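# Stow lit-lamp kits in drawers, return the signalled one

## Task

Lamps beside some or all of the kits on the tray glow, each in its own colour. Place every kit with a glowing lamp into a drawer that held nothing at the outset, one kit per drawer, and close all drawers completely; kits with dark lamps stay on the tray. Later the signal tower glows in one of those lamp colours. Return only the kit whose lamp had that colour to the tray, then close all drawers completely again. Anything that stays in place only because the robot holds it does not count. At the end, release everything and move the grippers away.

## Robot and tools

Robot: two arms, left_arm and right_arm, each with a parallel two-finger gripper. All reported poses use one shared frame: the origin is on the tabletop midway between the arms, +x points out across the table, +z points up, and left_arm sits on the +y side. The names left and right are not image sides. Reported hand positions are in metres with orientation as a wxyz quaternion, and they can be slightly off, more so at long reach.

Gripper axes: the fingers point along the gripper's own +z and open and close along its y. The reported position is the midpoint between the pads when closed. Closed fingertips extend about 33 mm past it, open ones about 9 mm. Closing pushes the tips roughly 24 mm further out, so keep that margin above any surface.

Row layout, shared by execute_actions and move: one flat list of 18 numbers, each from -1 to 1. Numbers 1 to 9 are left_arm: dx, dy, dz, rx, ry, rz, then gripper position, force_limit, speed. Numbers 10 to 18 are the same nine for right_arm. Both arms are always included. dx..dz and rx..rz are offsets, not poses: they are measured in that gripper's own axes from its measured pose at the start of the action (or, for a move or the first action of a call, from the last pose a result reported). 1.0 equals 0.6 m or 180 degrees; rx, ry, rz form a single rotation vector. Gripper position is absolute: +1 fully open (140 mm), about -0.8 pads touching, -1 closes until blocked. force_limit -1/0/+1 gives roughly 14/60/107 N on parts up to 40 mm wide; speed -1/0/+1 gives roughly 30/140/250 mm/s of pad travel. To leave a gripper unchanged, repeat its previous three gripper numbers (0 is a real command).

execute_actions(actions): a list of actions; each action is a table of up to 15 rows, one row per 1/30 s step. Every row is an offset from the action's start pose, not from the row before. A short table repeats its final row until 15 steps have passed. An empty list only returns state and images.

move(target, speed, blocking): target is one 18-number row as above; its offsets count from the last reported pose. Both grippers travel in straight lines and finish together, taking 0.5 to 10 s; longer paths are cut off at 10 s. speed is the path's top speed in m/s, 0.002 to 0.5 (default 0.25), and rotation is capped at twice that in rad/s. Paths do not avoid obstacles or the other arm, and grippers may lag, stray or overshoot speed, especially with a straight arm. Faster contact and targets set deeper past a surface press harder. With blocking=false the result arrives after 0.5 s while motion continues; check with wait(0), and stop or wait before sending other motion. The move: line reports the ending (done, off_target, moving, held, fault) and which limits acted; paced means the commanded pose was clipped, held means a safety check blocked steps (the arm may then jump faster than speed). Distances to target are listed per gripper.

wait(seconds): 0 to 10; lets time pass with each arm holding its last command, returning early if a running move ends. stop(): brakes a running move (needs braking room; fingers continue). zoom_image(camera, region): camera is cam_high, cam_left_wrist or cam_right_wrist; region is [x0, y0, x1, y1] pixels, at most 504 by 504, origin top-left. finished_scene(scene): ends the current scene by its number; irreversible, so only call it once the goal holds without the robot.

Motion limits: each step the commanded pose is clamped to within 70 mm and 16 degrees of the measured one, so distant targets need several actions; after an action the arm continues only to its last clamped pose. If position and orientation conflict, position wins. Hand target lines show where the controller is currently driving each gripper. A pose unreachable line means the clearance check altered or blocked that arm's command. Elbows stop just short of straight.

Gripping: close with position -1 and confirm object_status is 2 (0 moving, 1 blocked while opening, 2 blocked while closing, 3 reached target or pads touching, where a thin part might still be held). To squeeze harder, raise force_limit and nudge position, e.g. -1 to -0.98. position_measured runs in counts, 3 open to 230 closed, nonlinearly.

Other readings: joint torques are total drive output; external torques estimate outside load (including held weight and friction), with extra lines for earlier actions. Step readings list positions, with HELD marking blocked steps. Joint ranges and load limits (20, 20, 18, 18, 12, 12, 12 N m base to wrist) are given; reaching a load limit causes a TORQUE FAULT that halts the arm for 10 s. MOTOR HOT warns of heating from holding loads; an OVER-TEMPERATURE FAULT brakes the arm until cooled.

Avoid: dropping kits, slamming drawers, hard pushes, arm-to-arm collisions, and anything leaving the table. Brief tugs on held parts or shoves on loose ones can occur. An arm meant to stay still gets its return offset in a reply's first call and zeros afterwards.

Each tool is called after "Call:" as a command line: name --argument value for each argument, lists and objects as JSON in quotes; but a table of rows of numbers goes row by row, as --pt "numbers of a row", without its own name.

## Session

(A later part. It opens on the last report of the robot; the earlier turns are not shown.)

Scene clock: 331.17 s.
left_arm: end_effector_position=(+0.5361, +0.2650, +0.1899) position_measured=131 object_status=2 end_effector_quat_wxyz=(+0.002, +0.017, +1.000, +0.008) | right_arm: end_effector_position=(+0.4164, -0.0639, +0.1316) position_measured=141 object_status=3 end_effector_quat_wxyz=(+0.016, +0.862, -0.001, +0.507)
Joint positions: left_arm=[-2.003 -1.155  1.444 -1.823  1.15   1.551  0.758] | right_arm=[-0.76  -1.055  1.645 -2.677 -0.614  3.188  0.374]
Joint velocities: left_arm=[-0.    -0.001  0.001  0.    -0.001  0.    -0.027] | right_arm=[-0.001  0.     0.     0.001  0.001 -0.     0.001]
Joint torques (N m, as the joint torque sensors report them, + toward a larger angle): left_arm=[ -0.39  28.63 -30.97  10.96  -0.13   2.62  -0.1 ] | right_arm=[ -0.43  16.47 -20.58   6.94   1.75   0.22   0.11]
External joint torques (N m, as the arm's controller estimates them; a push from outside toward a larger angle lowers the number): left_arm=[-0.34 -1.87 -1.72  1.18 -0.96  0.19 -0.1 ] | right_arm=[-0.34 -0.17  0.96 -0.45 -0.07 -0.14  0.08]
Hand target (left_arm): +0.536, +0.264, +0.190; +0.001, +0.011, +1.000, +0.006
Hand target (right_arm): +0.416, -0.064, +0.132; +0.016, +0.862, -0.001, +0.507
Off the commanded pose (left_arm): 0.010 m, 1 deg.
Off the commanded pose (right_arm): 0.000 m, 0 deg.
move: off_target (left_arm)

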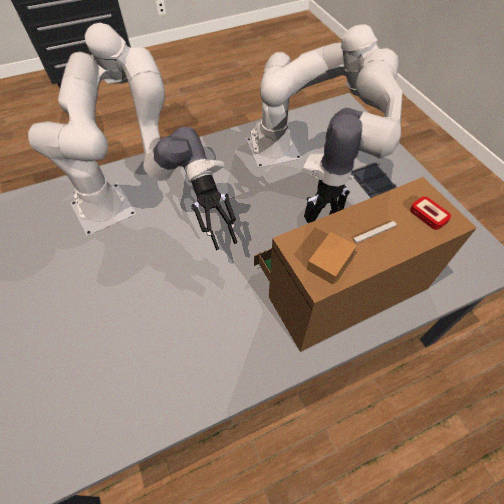

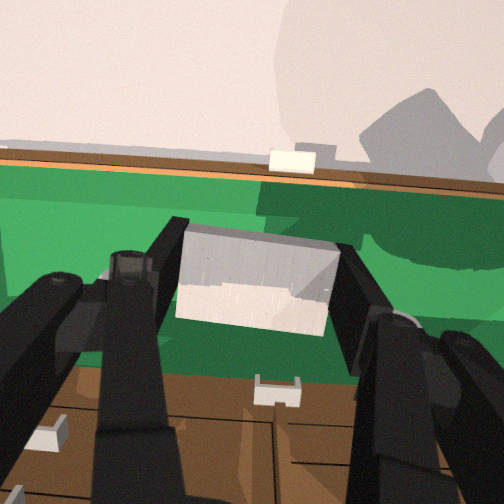

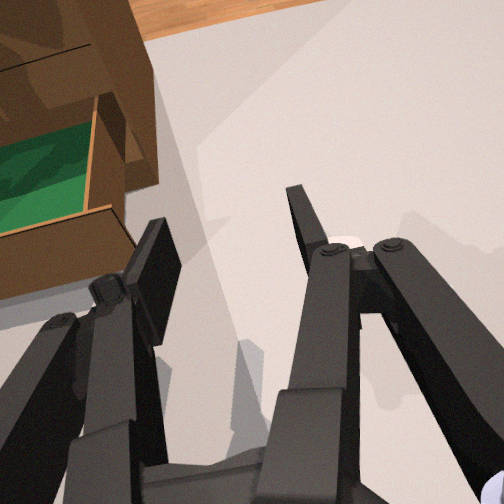

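Call:
move --target '[-0.008,0,0.13,0,0,0,-1,-0.2,-0.5,0,0,0,0,0,0,-0.1,0,0]' --speed 0.1

Call:
move --target '[0,0,0.036,0,0,0,-1,-0.2,-0.5,0,0,0,0,0,0,-0.1,0,0]' --speed 0.02

Scene clock: 334.60 s.
left_arm: end_effector_position=(+0.5401, +0.2678, +0.1118) position_measured=131 object_status=2 end_effector_quat_wxyz=(-0.001, +0.018, +1.000, +0.009) | right_arm: end_effector_position=(+0.4164, -0.0639, +0.1316) position_measured=141 object_status=3 end_effector_quat_wxyz=(+0.016, +0.862, -0.001, +0.507)
Joint positions: left_arm=[-2.01  -1.226  1.56  -1.879  1.249  1.65   0.738] | right_arm=[-0.76  -1.055  1.645 -2.677 -0.614  3.188  0.374]
Joint velocities: left_arm=[ 0.001  0.001  0.001 -0.     0.002  0.01  -0.003] | right_arm=[-0.001  0.     0.002  0.001  0.001 -0.001  0.001]
Joint torques (N m, as the joint torque sensors report them, + toward a larger angle): left_arm=[ -1.25  28.94 -31.84   6.98   1.67   2.78  -0.05] | right_arm=[ -0.33  16.44 -20.39   7.04   1.75   0.21   0.13]
External joint torques (N m, as the arm's controller estimates them; a push from outside toward a larger angle lowers the number): left_arm=[-1.38 -2.66 -1.64 -1.32  0.85  0.38 -0.05] | right_arm=[-0.28 -0.21  1.11 -0.34 -0.07 -0.16  0.11]
Hand target (left_arm): +0.541, +0.265, +0.112; +0.002, +0.018, +1.000, +0.008
Hand target (right_arm): +0.416, -0.064, +0.132; +0.016, +0.862, -0.001, +0.507
Off the commanded pose (left_arm): 0.002 m, 0 deg.
Off the commanded pose (right_arm): 0.000 m, 0 deg.
move: done

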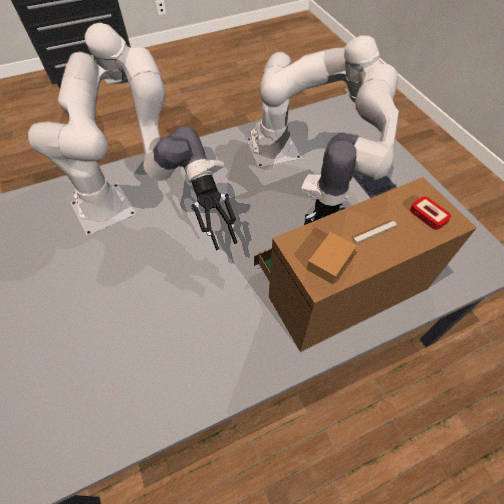

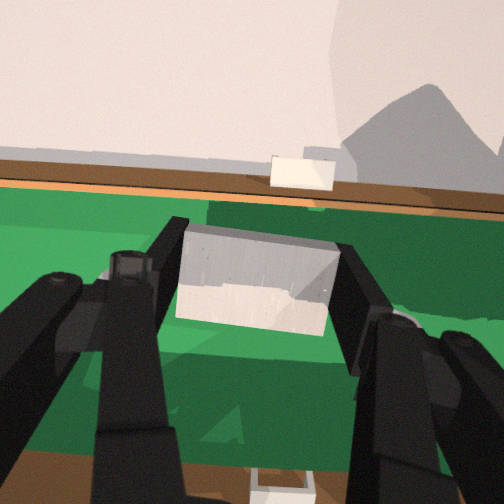

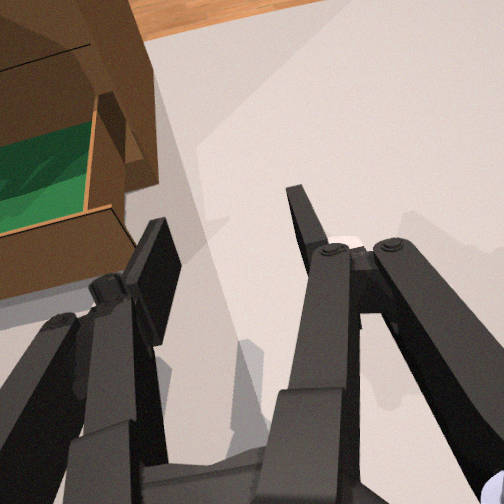

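Scene clock: 335.90 s.
left_arm: end_effector_position=(+0.5393, +0.2705, +0.0908) position_measured=131 object_status=2 end_effector_quat_wxyz=(-0.003, +0.018, +1.000, +0.009) | right_arm: end_effector_position=(+0.4164, -0.0639, +0.1316) position_measured=141 object_status=3 end_effector_quat_wxyz=(+0.016, +0.862, -0.001, +0.507)
Joint positions: left_arm=[-2.01  -1.24   1.595 -1.89   1.271  1.677  0.735] | right_arm=[-0.76  -1.055  1.645 -2.677 -0.614  3.188  0.374]
Joint velocities: left_arm=[-0.002 -0.001  0.002  0.001  0.004  0.011 -0.001] | right_arm=[ 0.    -0.    -0.001 -0.001  0.    -0.001 -0.001]
Joint torques (N m, as the joint torque sensors report them, + toward a larger angle): left_arm=[ -0.85  28.93 -31.56   6.82   1.66   2.95   0.  ] | right_arm=[ -0.54  16.25 -20.69   7.02   1.76   0.25   0.12]
External joint torques (N m, as the arm's controller estimates them; a push from outside toward a larger angle lowers the number): left_arm=[-0.68 -2.86 -1.26 -0.95  0.88  0.55  0.  ] | right_arm=[-0.49 -0.42  0.84 -0.32 -0.06 -0.11  0.1 ]
Hand target (left_arm): +0.540, +0.268, +0.090; -0.001, +0.018, +1.000, +0.009
Hand target (right_arm): +0.416, -0.064, +0.132; +0.016, +0.862, -0.001, +0.507
Off the commanded pose (left_arm): 0.002 m, 0 deg.
Off the commanded pose (right_arm): 0.000 m, 0 deg.
move: done

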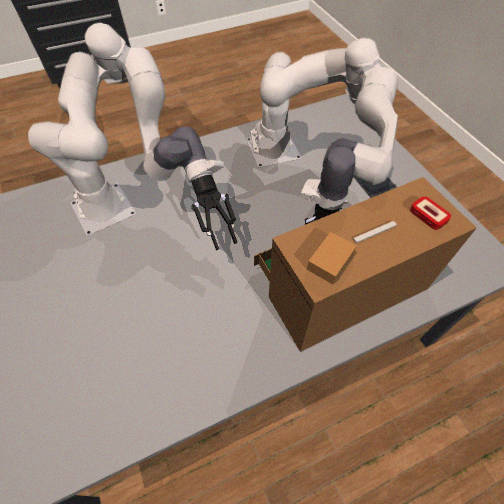

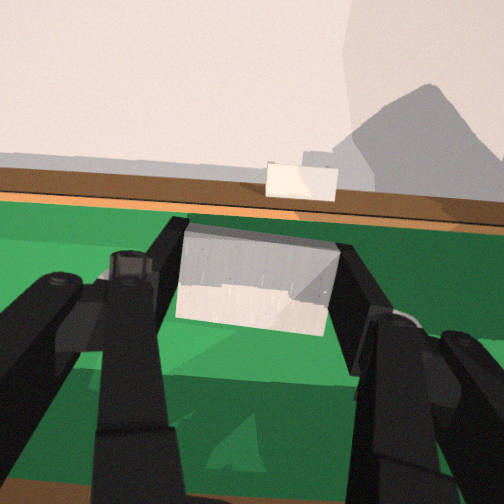

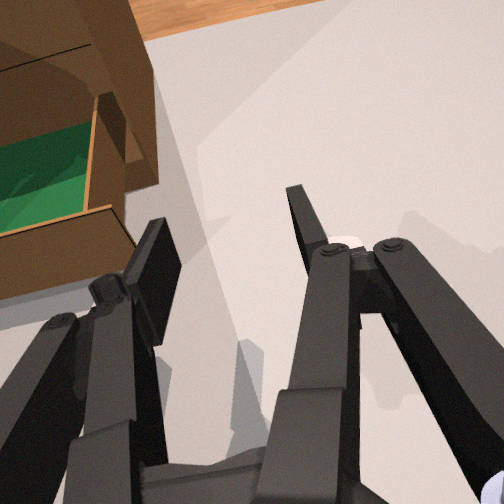

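Call:
move --target '[-0.017,0,0.018,0,0,0,-1,-0.2,-0.5,0,0,0,0,0,0,-0.1,0,0]' --speed 0.02

Scene clock: 338.03 s.
left_arm: end_effector_position=(+0.5468, +0.2708, +0.0799) position_measured=131 object_status=2 end_effector_quat_wxyz=(-0.006, +0.015, +1.000, +0.010) | right_arm: end_effector_position=(+0.4164, -0.0639, +0.1316) position_measured=141 object_status=3 end_effector_quat_wxyz=(+0.016, +0.862, -0.001, +0.507)
Joint positions: left_arm=[-2.035 -1.251  1.621 -1.86   1.28   1.684  0.741] | right_arm=[-0.76  -1.055  1.645 -2.677 -0.614  3.188  0.374]
Joint velocities: left_arm=[-0.003 -0.002 -0.     0.004  0.002  0.004  0.008] | right_arm=[-0.    -0.    -0.002  0.    -0.001 -0.     0.001]
Joint torques (N m, as the joint torque sensors report them, + toward a larger angle): left_arm=[ -1.39  29.03 -30.97   7.98   1.74   2.79   0.26] | right_arm=[ -0.66  16.42 -20.42   7.06   1.75   0.25   0.11]
External joint torques (N m, as the arm's controller estimates them; a push from outside toward a larger angle lowers the number): left_arm=[-1.46 -3.89 -0.55  0.27  0.95  0.39  0.25] | right_arm=[-0.67 -0.23  1.11 -0.36 -0.07 -0.12  0.09]
Hand target (left_arm): +0.549, +0.270, +0.080; -0.003, +0.018, +1.000, +0.009
Hand target (right_arm): +0.416, -0.064, +0.132; +0.016, +0.862, -0.001, +0.507
Off the commanded pose (left_arm): 0.003 m, 0 deg.
Off the commanded pose (right_arm): 0.000 m, 0 deg.
move: done

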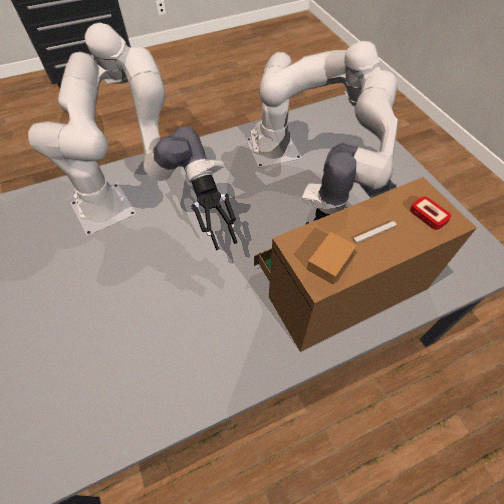

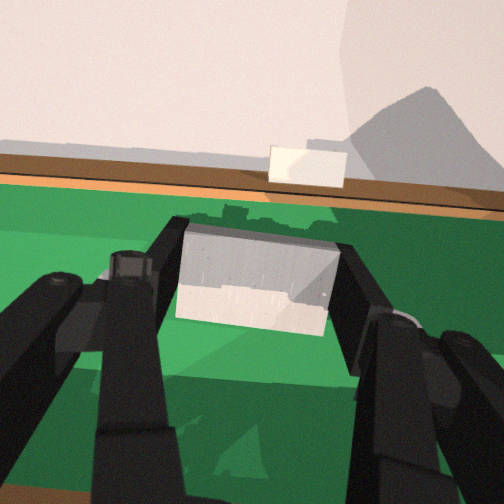

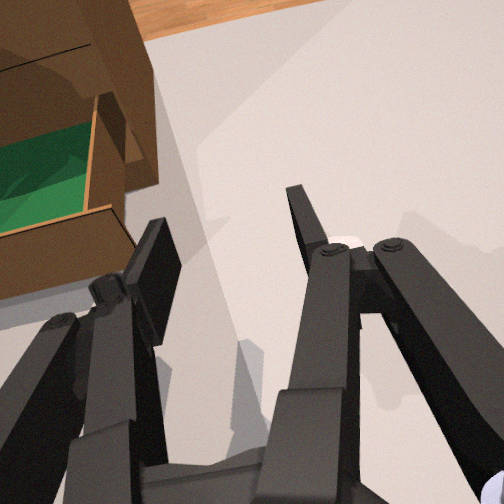

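Call:
move --target '[0,0,0,0,0,0,0.3,-0.2,-0.5,0,0,0,0,0,0,-0.1,0,0]'

Call:
move --target '[0.03,0,-0.19,0,0,0,0.3,-0.2,-0.5,0,0,0,0,0,0,-0.1,0,0]' --speed 0.15

Call:
move --target '[0.17,0.42,0,0,0,0,0.3,-0.2,-0.5,0,0,0,0,0,0,-0.1,0,0]'

Scene clock: 352.53 s.
left_arm: end_effector_position=(+0.5472, +0.2707, +0.0800) position_measured=91 object_status=3 end_effector_quat_wxyz=(-0.005, +0.016, +1.000, +0.010) | right_arm: end_effector_position=(+0.4164, -0.0639, +0.1316) position_measured=141 object_status=3 end_effector_quat_wxyz=(+0.016, +0.862, -0.001, +0.507)
Joint positions: left_arm=[-2.035 -1.251  1.621 -1.859  1.281  1.685  0.743] | right_arm=[-0.76  -1.055  1.645 -2.677 -0.614  3.188  0.374]
Joint velocities: left_arm=[-0.     0.    -0.002 -0.001  0.001  0.    -0.001] | right_arm=[-0.    -0.002 -0.     0.     0.001 -0.    -0.001]
Joint torques (N m, as the joint torque sensors report them, + toward a larger angle): left_arm=[  0.37  30.51 -32.76   6.85   0.36   2.24  -0.03] | right_arm=[ -0.71  16.16 -20.5    6.95   1.76   0.24   0.14]
External joint torques (N m, as the arm's controller estimates them; a push from outside toward a larger angle lowers the number): left_arm=[ 0.5  -2.51 -2.19 -0.77 -0.43 -0.17 -0.03] | right_arm=[-0.73 -0.46  0.97 -0.44 -0.05 -0.13  0.12]
Hand target (left_arm): +0.547, +0.271, +0.080; -0.006, +0.015, +1.000, +0.010
Hand target (right_arm): +0.416, -0.064, +0.132; +0.016, +0.862, -0.001, +0.507
Off the commanded pose (left_arm): 0.000 m, 0 deg.
Off the commanded pose (right_arm): 0.000 m, 0 deg.
move: done

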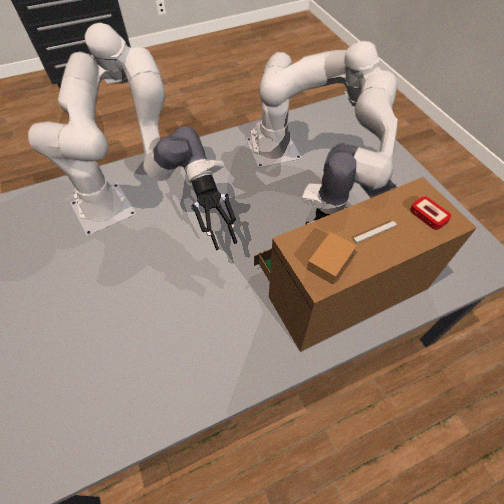

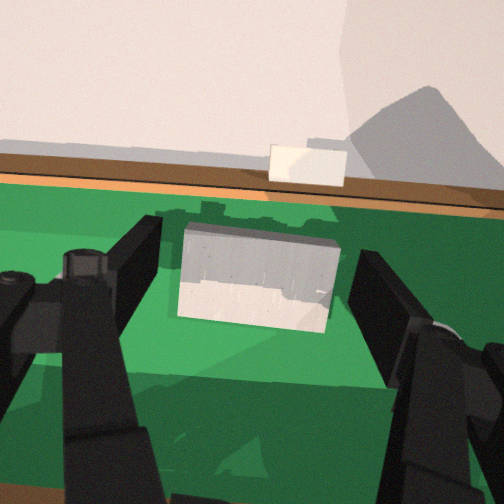

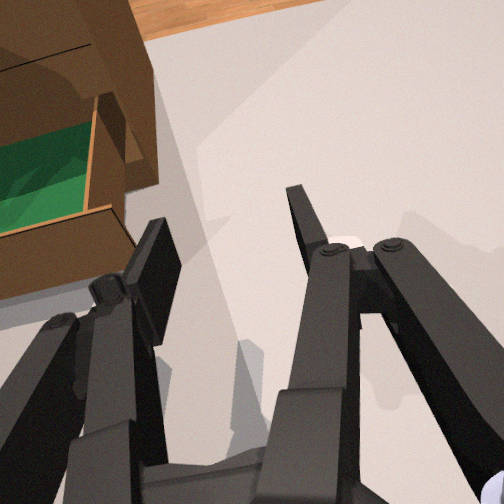

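Scene clock: 353.87 s.
left_arm: end_effector_position=(+0.5316, +0.2684, +0.1940) position_measured=91 object_status=3 end_effector_quat_wxyz=(-0.003, +0.015, +1.000, +0.009) | right_arm: end_effector_position=(+0.4164, -0.0639, +0.1316) position_measured=141 object_status=3 end_effector_quat_wxyz=(+0.016, +0.862, -0.001, +0.507)
Joint positions: left_arm=[-1.995 -1.143  1.44  -1.823  1.132  1.541  0.759] | right_arm=[-0.76  -1.055  1.645 -2.677 -0.614  3.188  0.374]
Joint velocities: left_arm=[-0.    -0.    -0.001 -0.001 -0.001 -0.012  0.005] | right_arm=[ 0.    -0.001 -0.    -0.    -0.001  0.001 -0.001]
Joint torques (N m, as the joint torque sensors report them, + toward a larger angle): left_arm=[  2.22  28.1  -31.99  11.24  -0.43   1.94   0.29] | right_arm=[ -0.4   16.21 -20.35   7.02   1.75   0.23   0.12]
External joint torques (N m, as the arm's controller estimates them; a push from outside toward a larger angle lowers the number): left_arm=[ 2.31 -2.09 -2.94  1.22 -1.23 -0.47  0.28] | right_arm=[-0.45 -0.43  1.07 -0.36 -0.06 -0.14  0.09]
Hand target (left_arm): +0.531, +0.270, +0.195; -0.006, +0.015, +1.000, +0.009
Hand target (right_arm): +0.416, -0.064, +0.132; +0.016, +0.862, -0.001, +0.507
Off the commanded pose (left_arm): 0.001 m, 0 deg.
Off the commanded pose (right_arm): 0.000 m, 0 deg.
move: done

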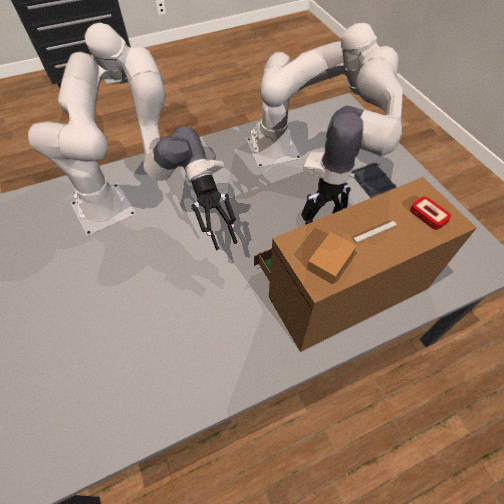

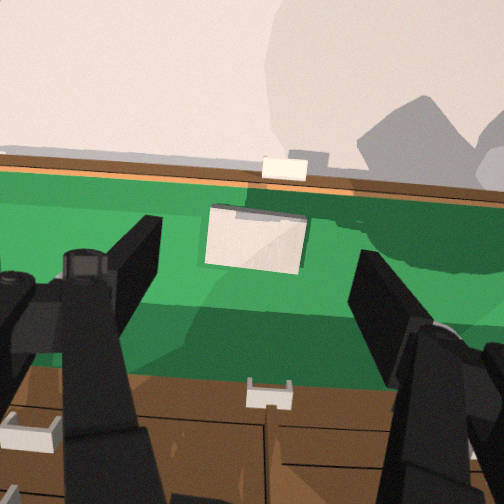

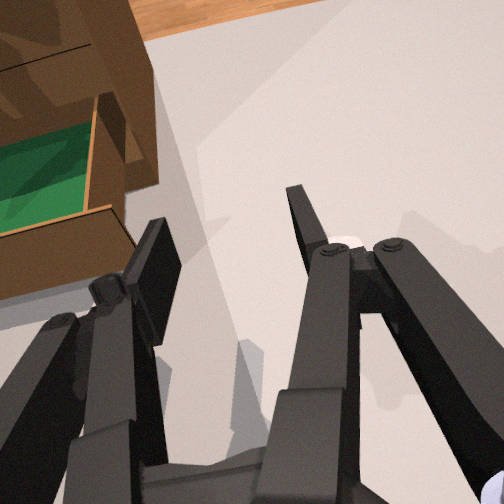

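Scene clock: 355.80 s.
left_arm: end_effector_position=(+0.4387, +0.5284, +0.1952) position_measured=91 object_status=3 end_effector_quat_wxyz=(-0.009, +0.006, +1.000, +0.012) | right_arm: end_effector_position=(+0.4164, -0.0639, +0.1316) position_measured=141 object_status=3 end_effector_quat_wxyz=(+0.016, +0.862, -0.001, +0.507)
Joint positions: left_arm=[-1.342 -1.28   1.28  -2.085  1.186  1.445  1.102] | right_arm=[-0.76  -1.055  1.645 -2.677 -0.614  3.188  0.374]
Joint velocities: left_arm=[-0.001 -0.001  0.001 -0.002 -0.     0.001  0.031] | right_arm=[-0.001  0.    -0.002 -0.001 -0.001 -0.001  0.   ]
Joint torques (N m, as the joint torque sensors report them, + toward a larger angle): left_arm=[  1.54  23.29 -31.15   6.84   1.6    1.93   0.32] | right_arm=[ -0.48  16.55 -20.36   6.98   1.74   0.24   0.12]
External joint torques (N m, as the arm's controller estimates them; a push from outside toward a larger angle lowers the number): left_arm=[ 1.7  -1.68 -2.23 -1.44  0.79 -0.44  0.32] | right_arm=[-0.27 -0.11  1.24 -0.3  -0.09 -0.1   0.09]
Hand target (left_arm): +0.438, +0.529, +0.195; -0.009, +0.013, +1.000, +0.014
Hand target (right_arm): +0.416, -0.064, +0.132; +0.016, +0.862, -0.001, +0.507
Off the commanded pose (left_arm): 0.007 m, 1 deg.
Off the commanded pose (right_arm): 0.000 m, 0 deg.
move: off_target (left_arm)

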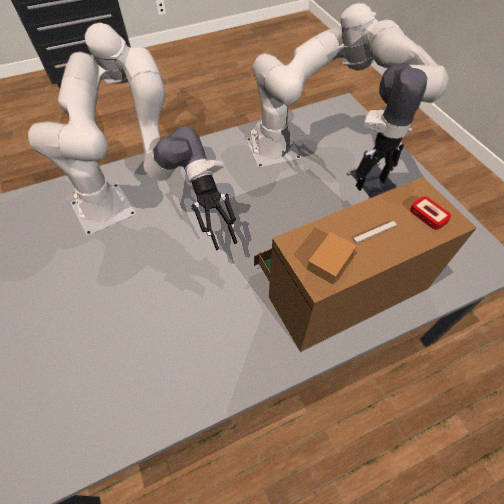

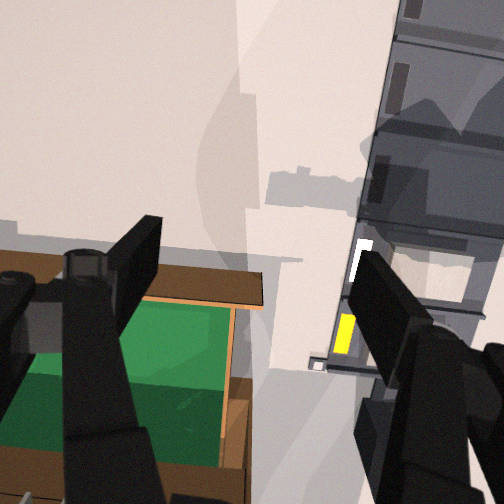

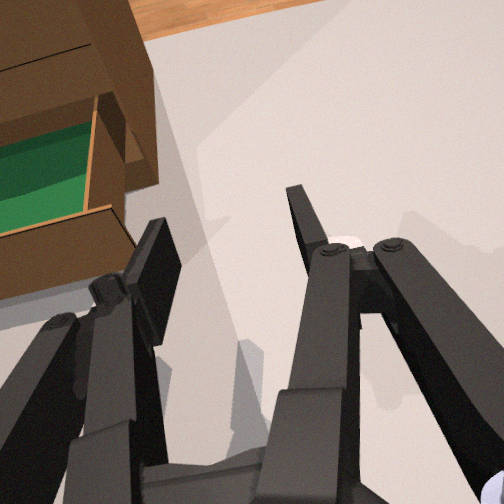

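Call:
move --target '[-0.044,0.251,0.125,0,0,0,0.3,-0.2,-0.5,-0.036,-0.55,0.021,0,0,0,-0.1,0,0]'

Scene clock: 359.03 s.
left_arm: end_effector_position=(+0.4631, +0.6792, +0.1201) position_measured=91 object_status=3 end_effector_quat_wxyz=(-0.014, +0.001, +1.000, +0.012) | right_arm: end_effector_position=(+0.4194, +0.2687, +0.1049) position_measured=141 object_status=3 end_effector_quat_wxyz=(+0.010, +0.861, -0.006, +0.508)
Joint positions: left_arm=[-1.335 -1.376  1.458 -1.848  1.37   1.486  1.381] | right_arm=[-1.37  -1.12   2.217 -1.471 -0.415  2.456  0.209]
Joint velocities: left_arm=[ 0.002 -0.     0.001  0.    -0.002  0.001  0.019] | right_arm=[ 0.001  0.     0.001  0.001 -0.001 -0.015 -0.016]
Joint torques (N m, as the joint torque sensors report them, + toward a larger angle): left_arm=[ -1.03  29.82 -31.94   5.91   1.69   2.77   0.31] | right_arm=[ -1.76  45.17 -19.57  16.94  -0.4    0.38  -0.26]
External joint torques (N m, as the arm's controller estimates them; a push from outside toward a larger angle lowers the number): left_arm=[-1.33 -3.22 -0.74  1.07  0.83  0.45  0.31] | right_arm=[-1.76 -1.98  2.6   2.   -0.88 -0.36 -0.28]
Hand target (left_arm): +0.465, +0.680, +0.120; -0.012, +0.005, +1.000, +0.012
Hand target (right_arm): +0.420, +0.268, +0.104; +0.015, +0.861, -0.000, +0.509
Off the commanded pose (left_arm): 0.004 m, 1 deg.
Off the commanded pose (right_arm): 0.008 m, 1 deg.
move: off_target (left_arm, right_arm)

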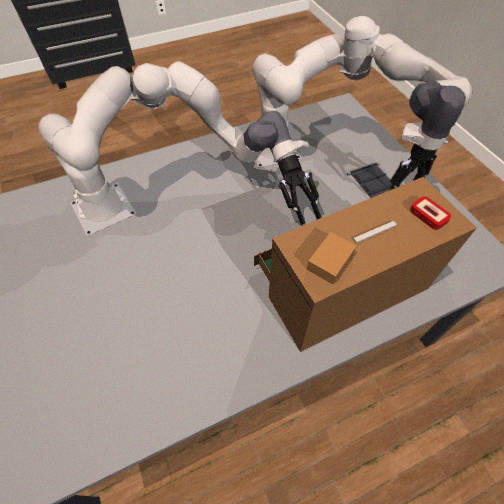

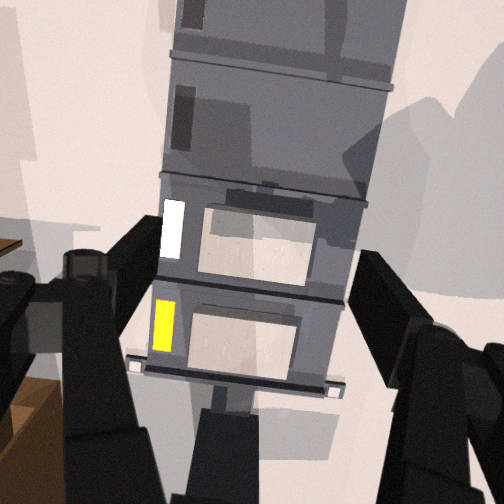

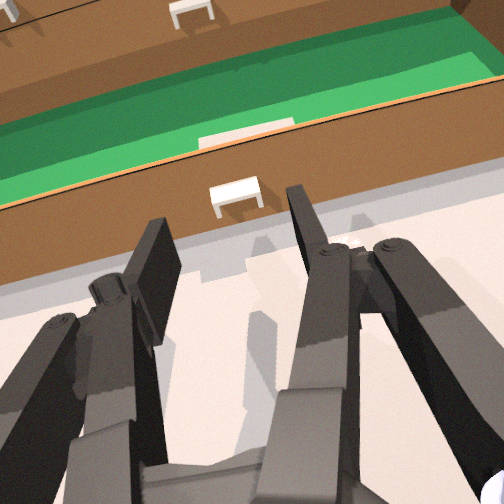

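Call:
move --target '[-0.003,0,0.115,0,0,0,0.3,-0.2,-0.5,0.003,0.004,0.073,0,0,0,-0.1,0,0]' --speed 0.08

Scene clock: 361.37 s.
left_arm: end_effector_position=(+0.4623, +0.6797, +0.0514) position_measured=91 object_status=3 end_effector_quat_wxyz=(-0.017, +0.003, +1.000, +0.011) | right_arm: end_effector_position=(+0.4591, +0.2652, +0.0879) position_measured=141 object_status=3 end_effector_quat_wxyz=(+0.010, +0.860, -0.008, +0.510)
Joint positions: left_arm=[-1.332 -1.442  1.562 -1.88   1.46   1.565  1.374] | right_arm=[-1.459 -1.173  2.232 -1.409 -0.415  2.493  0.204]
Joint velocities: left_arm=[ 0.    -0.001 -0.001  0.     0.004  0.011 -0.004] | right_arm=[-0.    -0.     0.     0.002 -0.001  0.003 -0.001]
Joint torques (N m, as the joint torque sensors report them, + toward a larger angle): left_arm=[  2.16  30.68 -32.32   1.82   1.78   2.7    0.06] | right_arm=[ -1.32  46.36 -19.15  15.8    0.56   0.86  -0.01]
External joint torques (N m, as the arm's controller estimates them; a push from outside toward a larger angle lowers the number): left_arm=[ 2.13 -2.69 -0.51 -1.37  0.93  0.36  0.06] | right_arm=[-1.27 -2.34  2.89  1.13 -0.02  0.13 -0.04]
Hand target (left_arm): +0.463, +0.680, +0.051; -0.015, +0.001, +1.000, +0.012
Hand target (right_arm): +0.459, +0.266, +0.086; +0.010, +0.861, -0.006, +0.509
Off the commanded pose (left_arm): 0.001 m, 0 deg.
Off the commanded pose (right_arm): 0.003 m, 0 deg.
move: done

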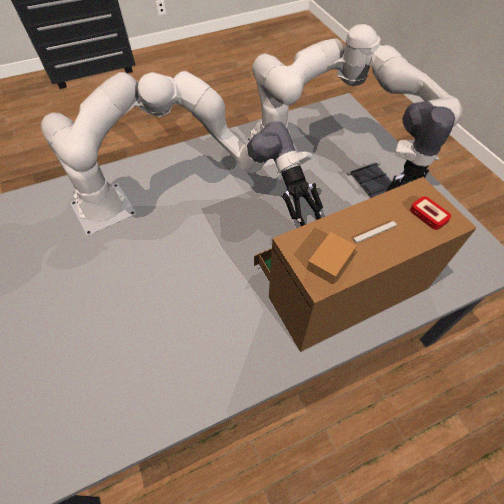

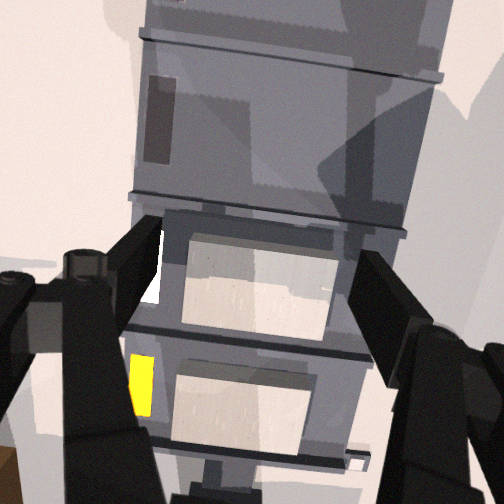

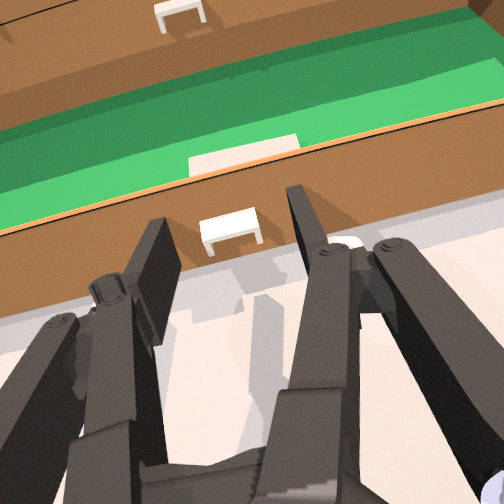

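Call:
move --target '[0,0,0,0,0,0,0.3,-0.2,-0.5,0,0,-0.004,0,0,0,-1,0,-0.5]'

Call:
move --target '[0,0,0,0,0,0,0.3,-0.2,-0.5,0.118,-0.010,0.203,0,0,0,-1,0,-0.5]' --speed 0.07

Scene clock: 363.70 s.
left_arm: end_effector_position=(+0.4629, +0.6796, +0.0515) position_measured=91 object_status=3 end_effector_quat_wxyz=(-0.016, +0.003, +1.000, +0.011) | right_arm: end_effector_position=(+0.4580, +0.2660, +0.0881) position_measured=194 object_status=2 end_effector_quat_wxyz=(+0.009, +0.861, -0.007, +0.509)
Joint positions: left_arm=[-1.332 -1.442  1.562 -1.881  1.461  1.566  1.372] | right_arm=[-1.457 -1.171  2.232 -1.41  -0.415  2.495  0.204]
Joint velocities: left_arm=[-0.     0.001 -0.    -0.002  0.001 -0.001 -0.001] | right_arm=[-0.001 -0.    -0.001 -0.001  0.     0.001 -0.001]
Joint torques (N m, as the joint torque sensors report them, + toward a larger angle): left_arm=[  0.39  30.99 -34.05   3.21   0.49   2.05   0.05] | right_arm=[  1.91  48.56 -21.35  12.2    0.43   0.11   0.17]
External joint torques (N m, as the arm's controller estimates them; a push from outside toward a larger angle lowers the number): left_arm=[ 0.43 -2.46 -2.15  0.1  -0.36 -0.29  0.05] | right_arm=[ 2.12  0.09  0.65 -2.33 -0.15 -0.6   0.14]
Hand target (left_arm): +0.462, +0.680, +0.051; -0.017, +0.003, +1.000, +0.011
Hand target (right_arm): +0.457, +0.265, +0.089; +0.010, +0.860, -0.008, +0.510
Off the commanded pose (left_arm): 0.001 m, 0 deg.
Off the commanded pose (right_arm): 0.002 m, 0 deg.
move: done

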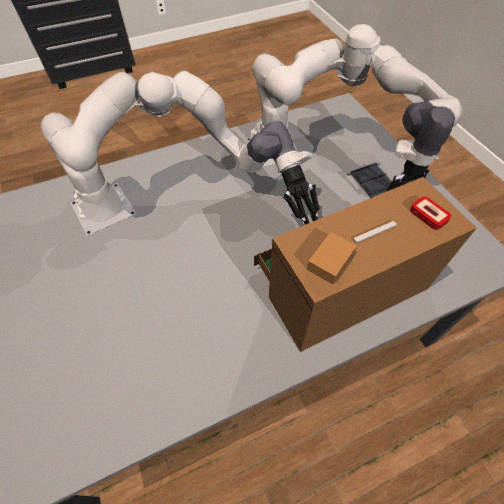

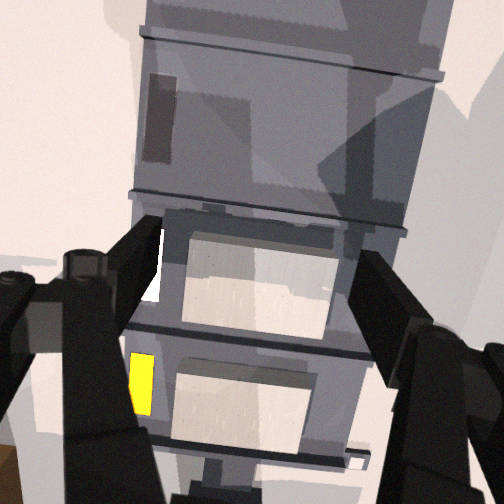

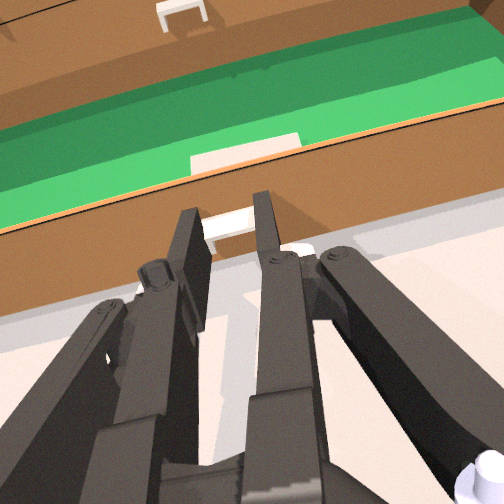

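Scene clock: 366.03 s.
left_arm: end_effector_position=(+0.4629, +0.6796, +0.0515) position_measured=91 object_status=3 end_effector_quat_wxyz=(-0.016, +0.003, +1.000, +0.011) | right_arm: end_effector_position=(+0.5944, +0.2722, +0.0901) position_measured=194 object_status=2 end_effector_quat_wxyz=(+0.009, +0.861, -0.011, +0.509)
Joint positions: left_arm=[-1.332 -1.442  1.562 -1.881  1.461  1.566  1.372] | right_arm=[-1.859 -1.328  2.341 -0.936 -0.405  2.442  0.054]
Joint velocities: left_arm=[-0.    -0.001 -0.002  0.    -0.001 -0.    -0.   ] | right_arm=[-0.019 -0.005  0.019  0.036 -0.001 -0.033 -0.035]
Joint torques (N m, as the joint torque sensors report them, + toward a larger angle): left_arm=[  1.14  30.27 -33.66   3.     0.69   2.33   0.11] | right_arm=[ -4.53  54.88 -15.23  20.35   0.02   2.53  -0.22]
External joint torques (N m, as the arm's controller estimates them; a push from outside toward a larger angle lowers the number): left_arm=[ 1.29 -3.17 -1.76 -0.08 -0.15 -0.02  0.11] | right_arm=[-4.31 -1.42  0.95  3.58 -0.51  1.53 -0.24]
Hand target (left_arm): +0.463, +0.680, +0.051; -0.016, +0.003, +1.000, +0.011
Hand target (right_arm): +0.599, +0.272, +0.094; +0.009, +0.860, -0.007, +0.511
Off the commanded pose (left_arm): 0.000 m, 0 deg.
Off the commanded pose (right_arm): 0.006 m, 0 deg.
move: off_target (right_arm)

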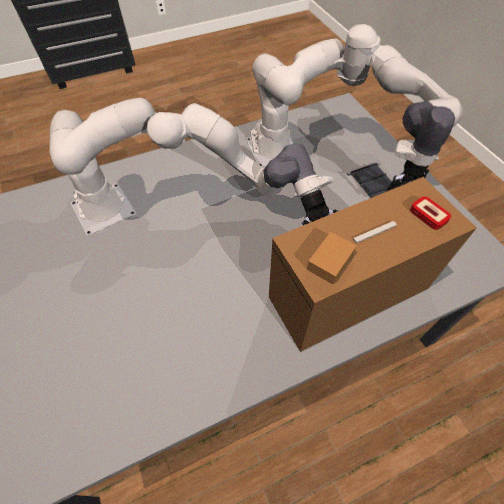

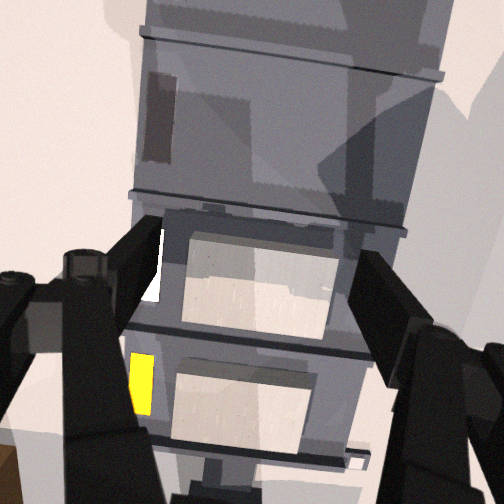

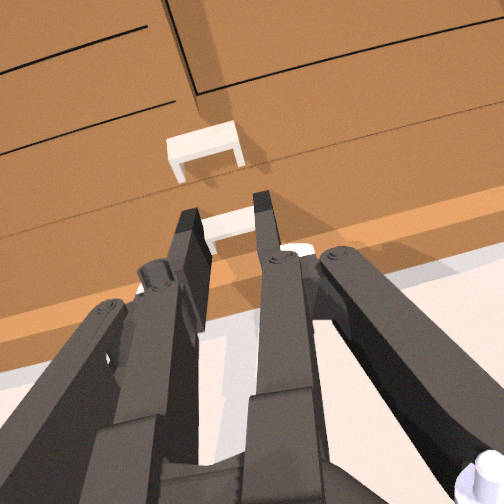

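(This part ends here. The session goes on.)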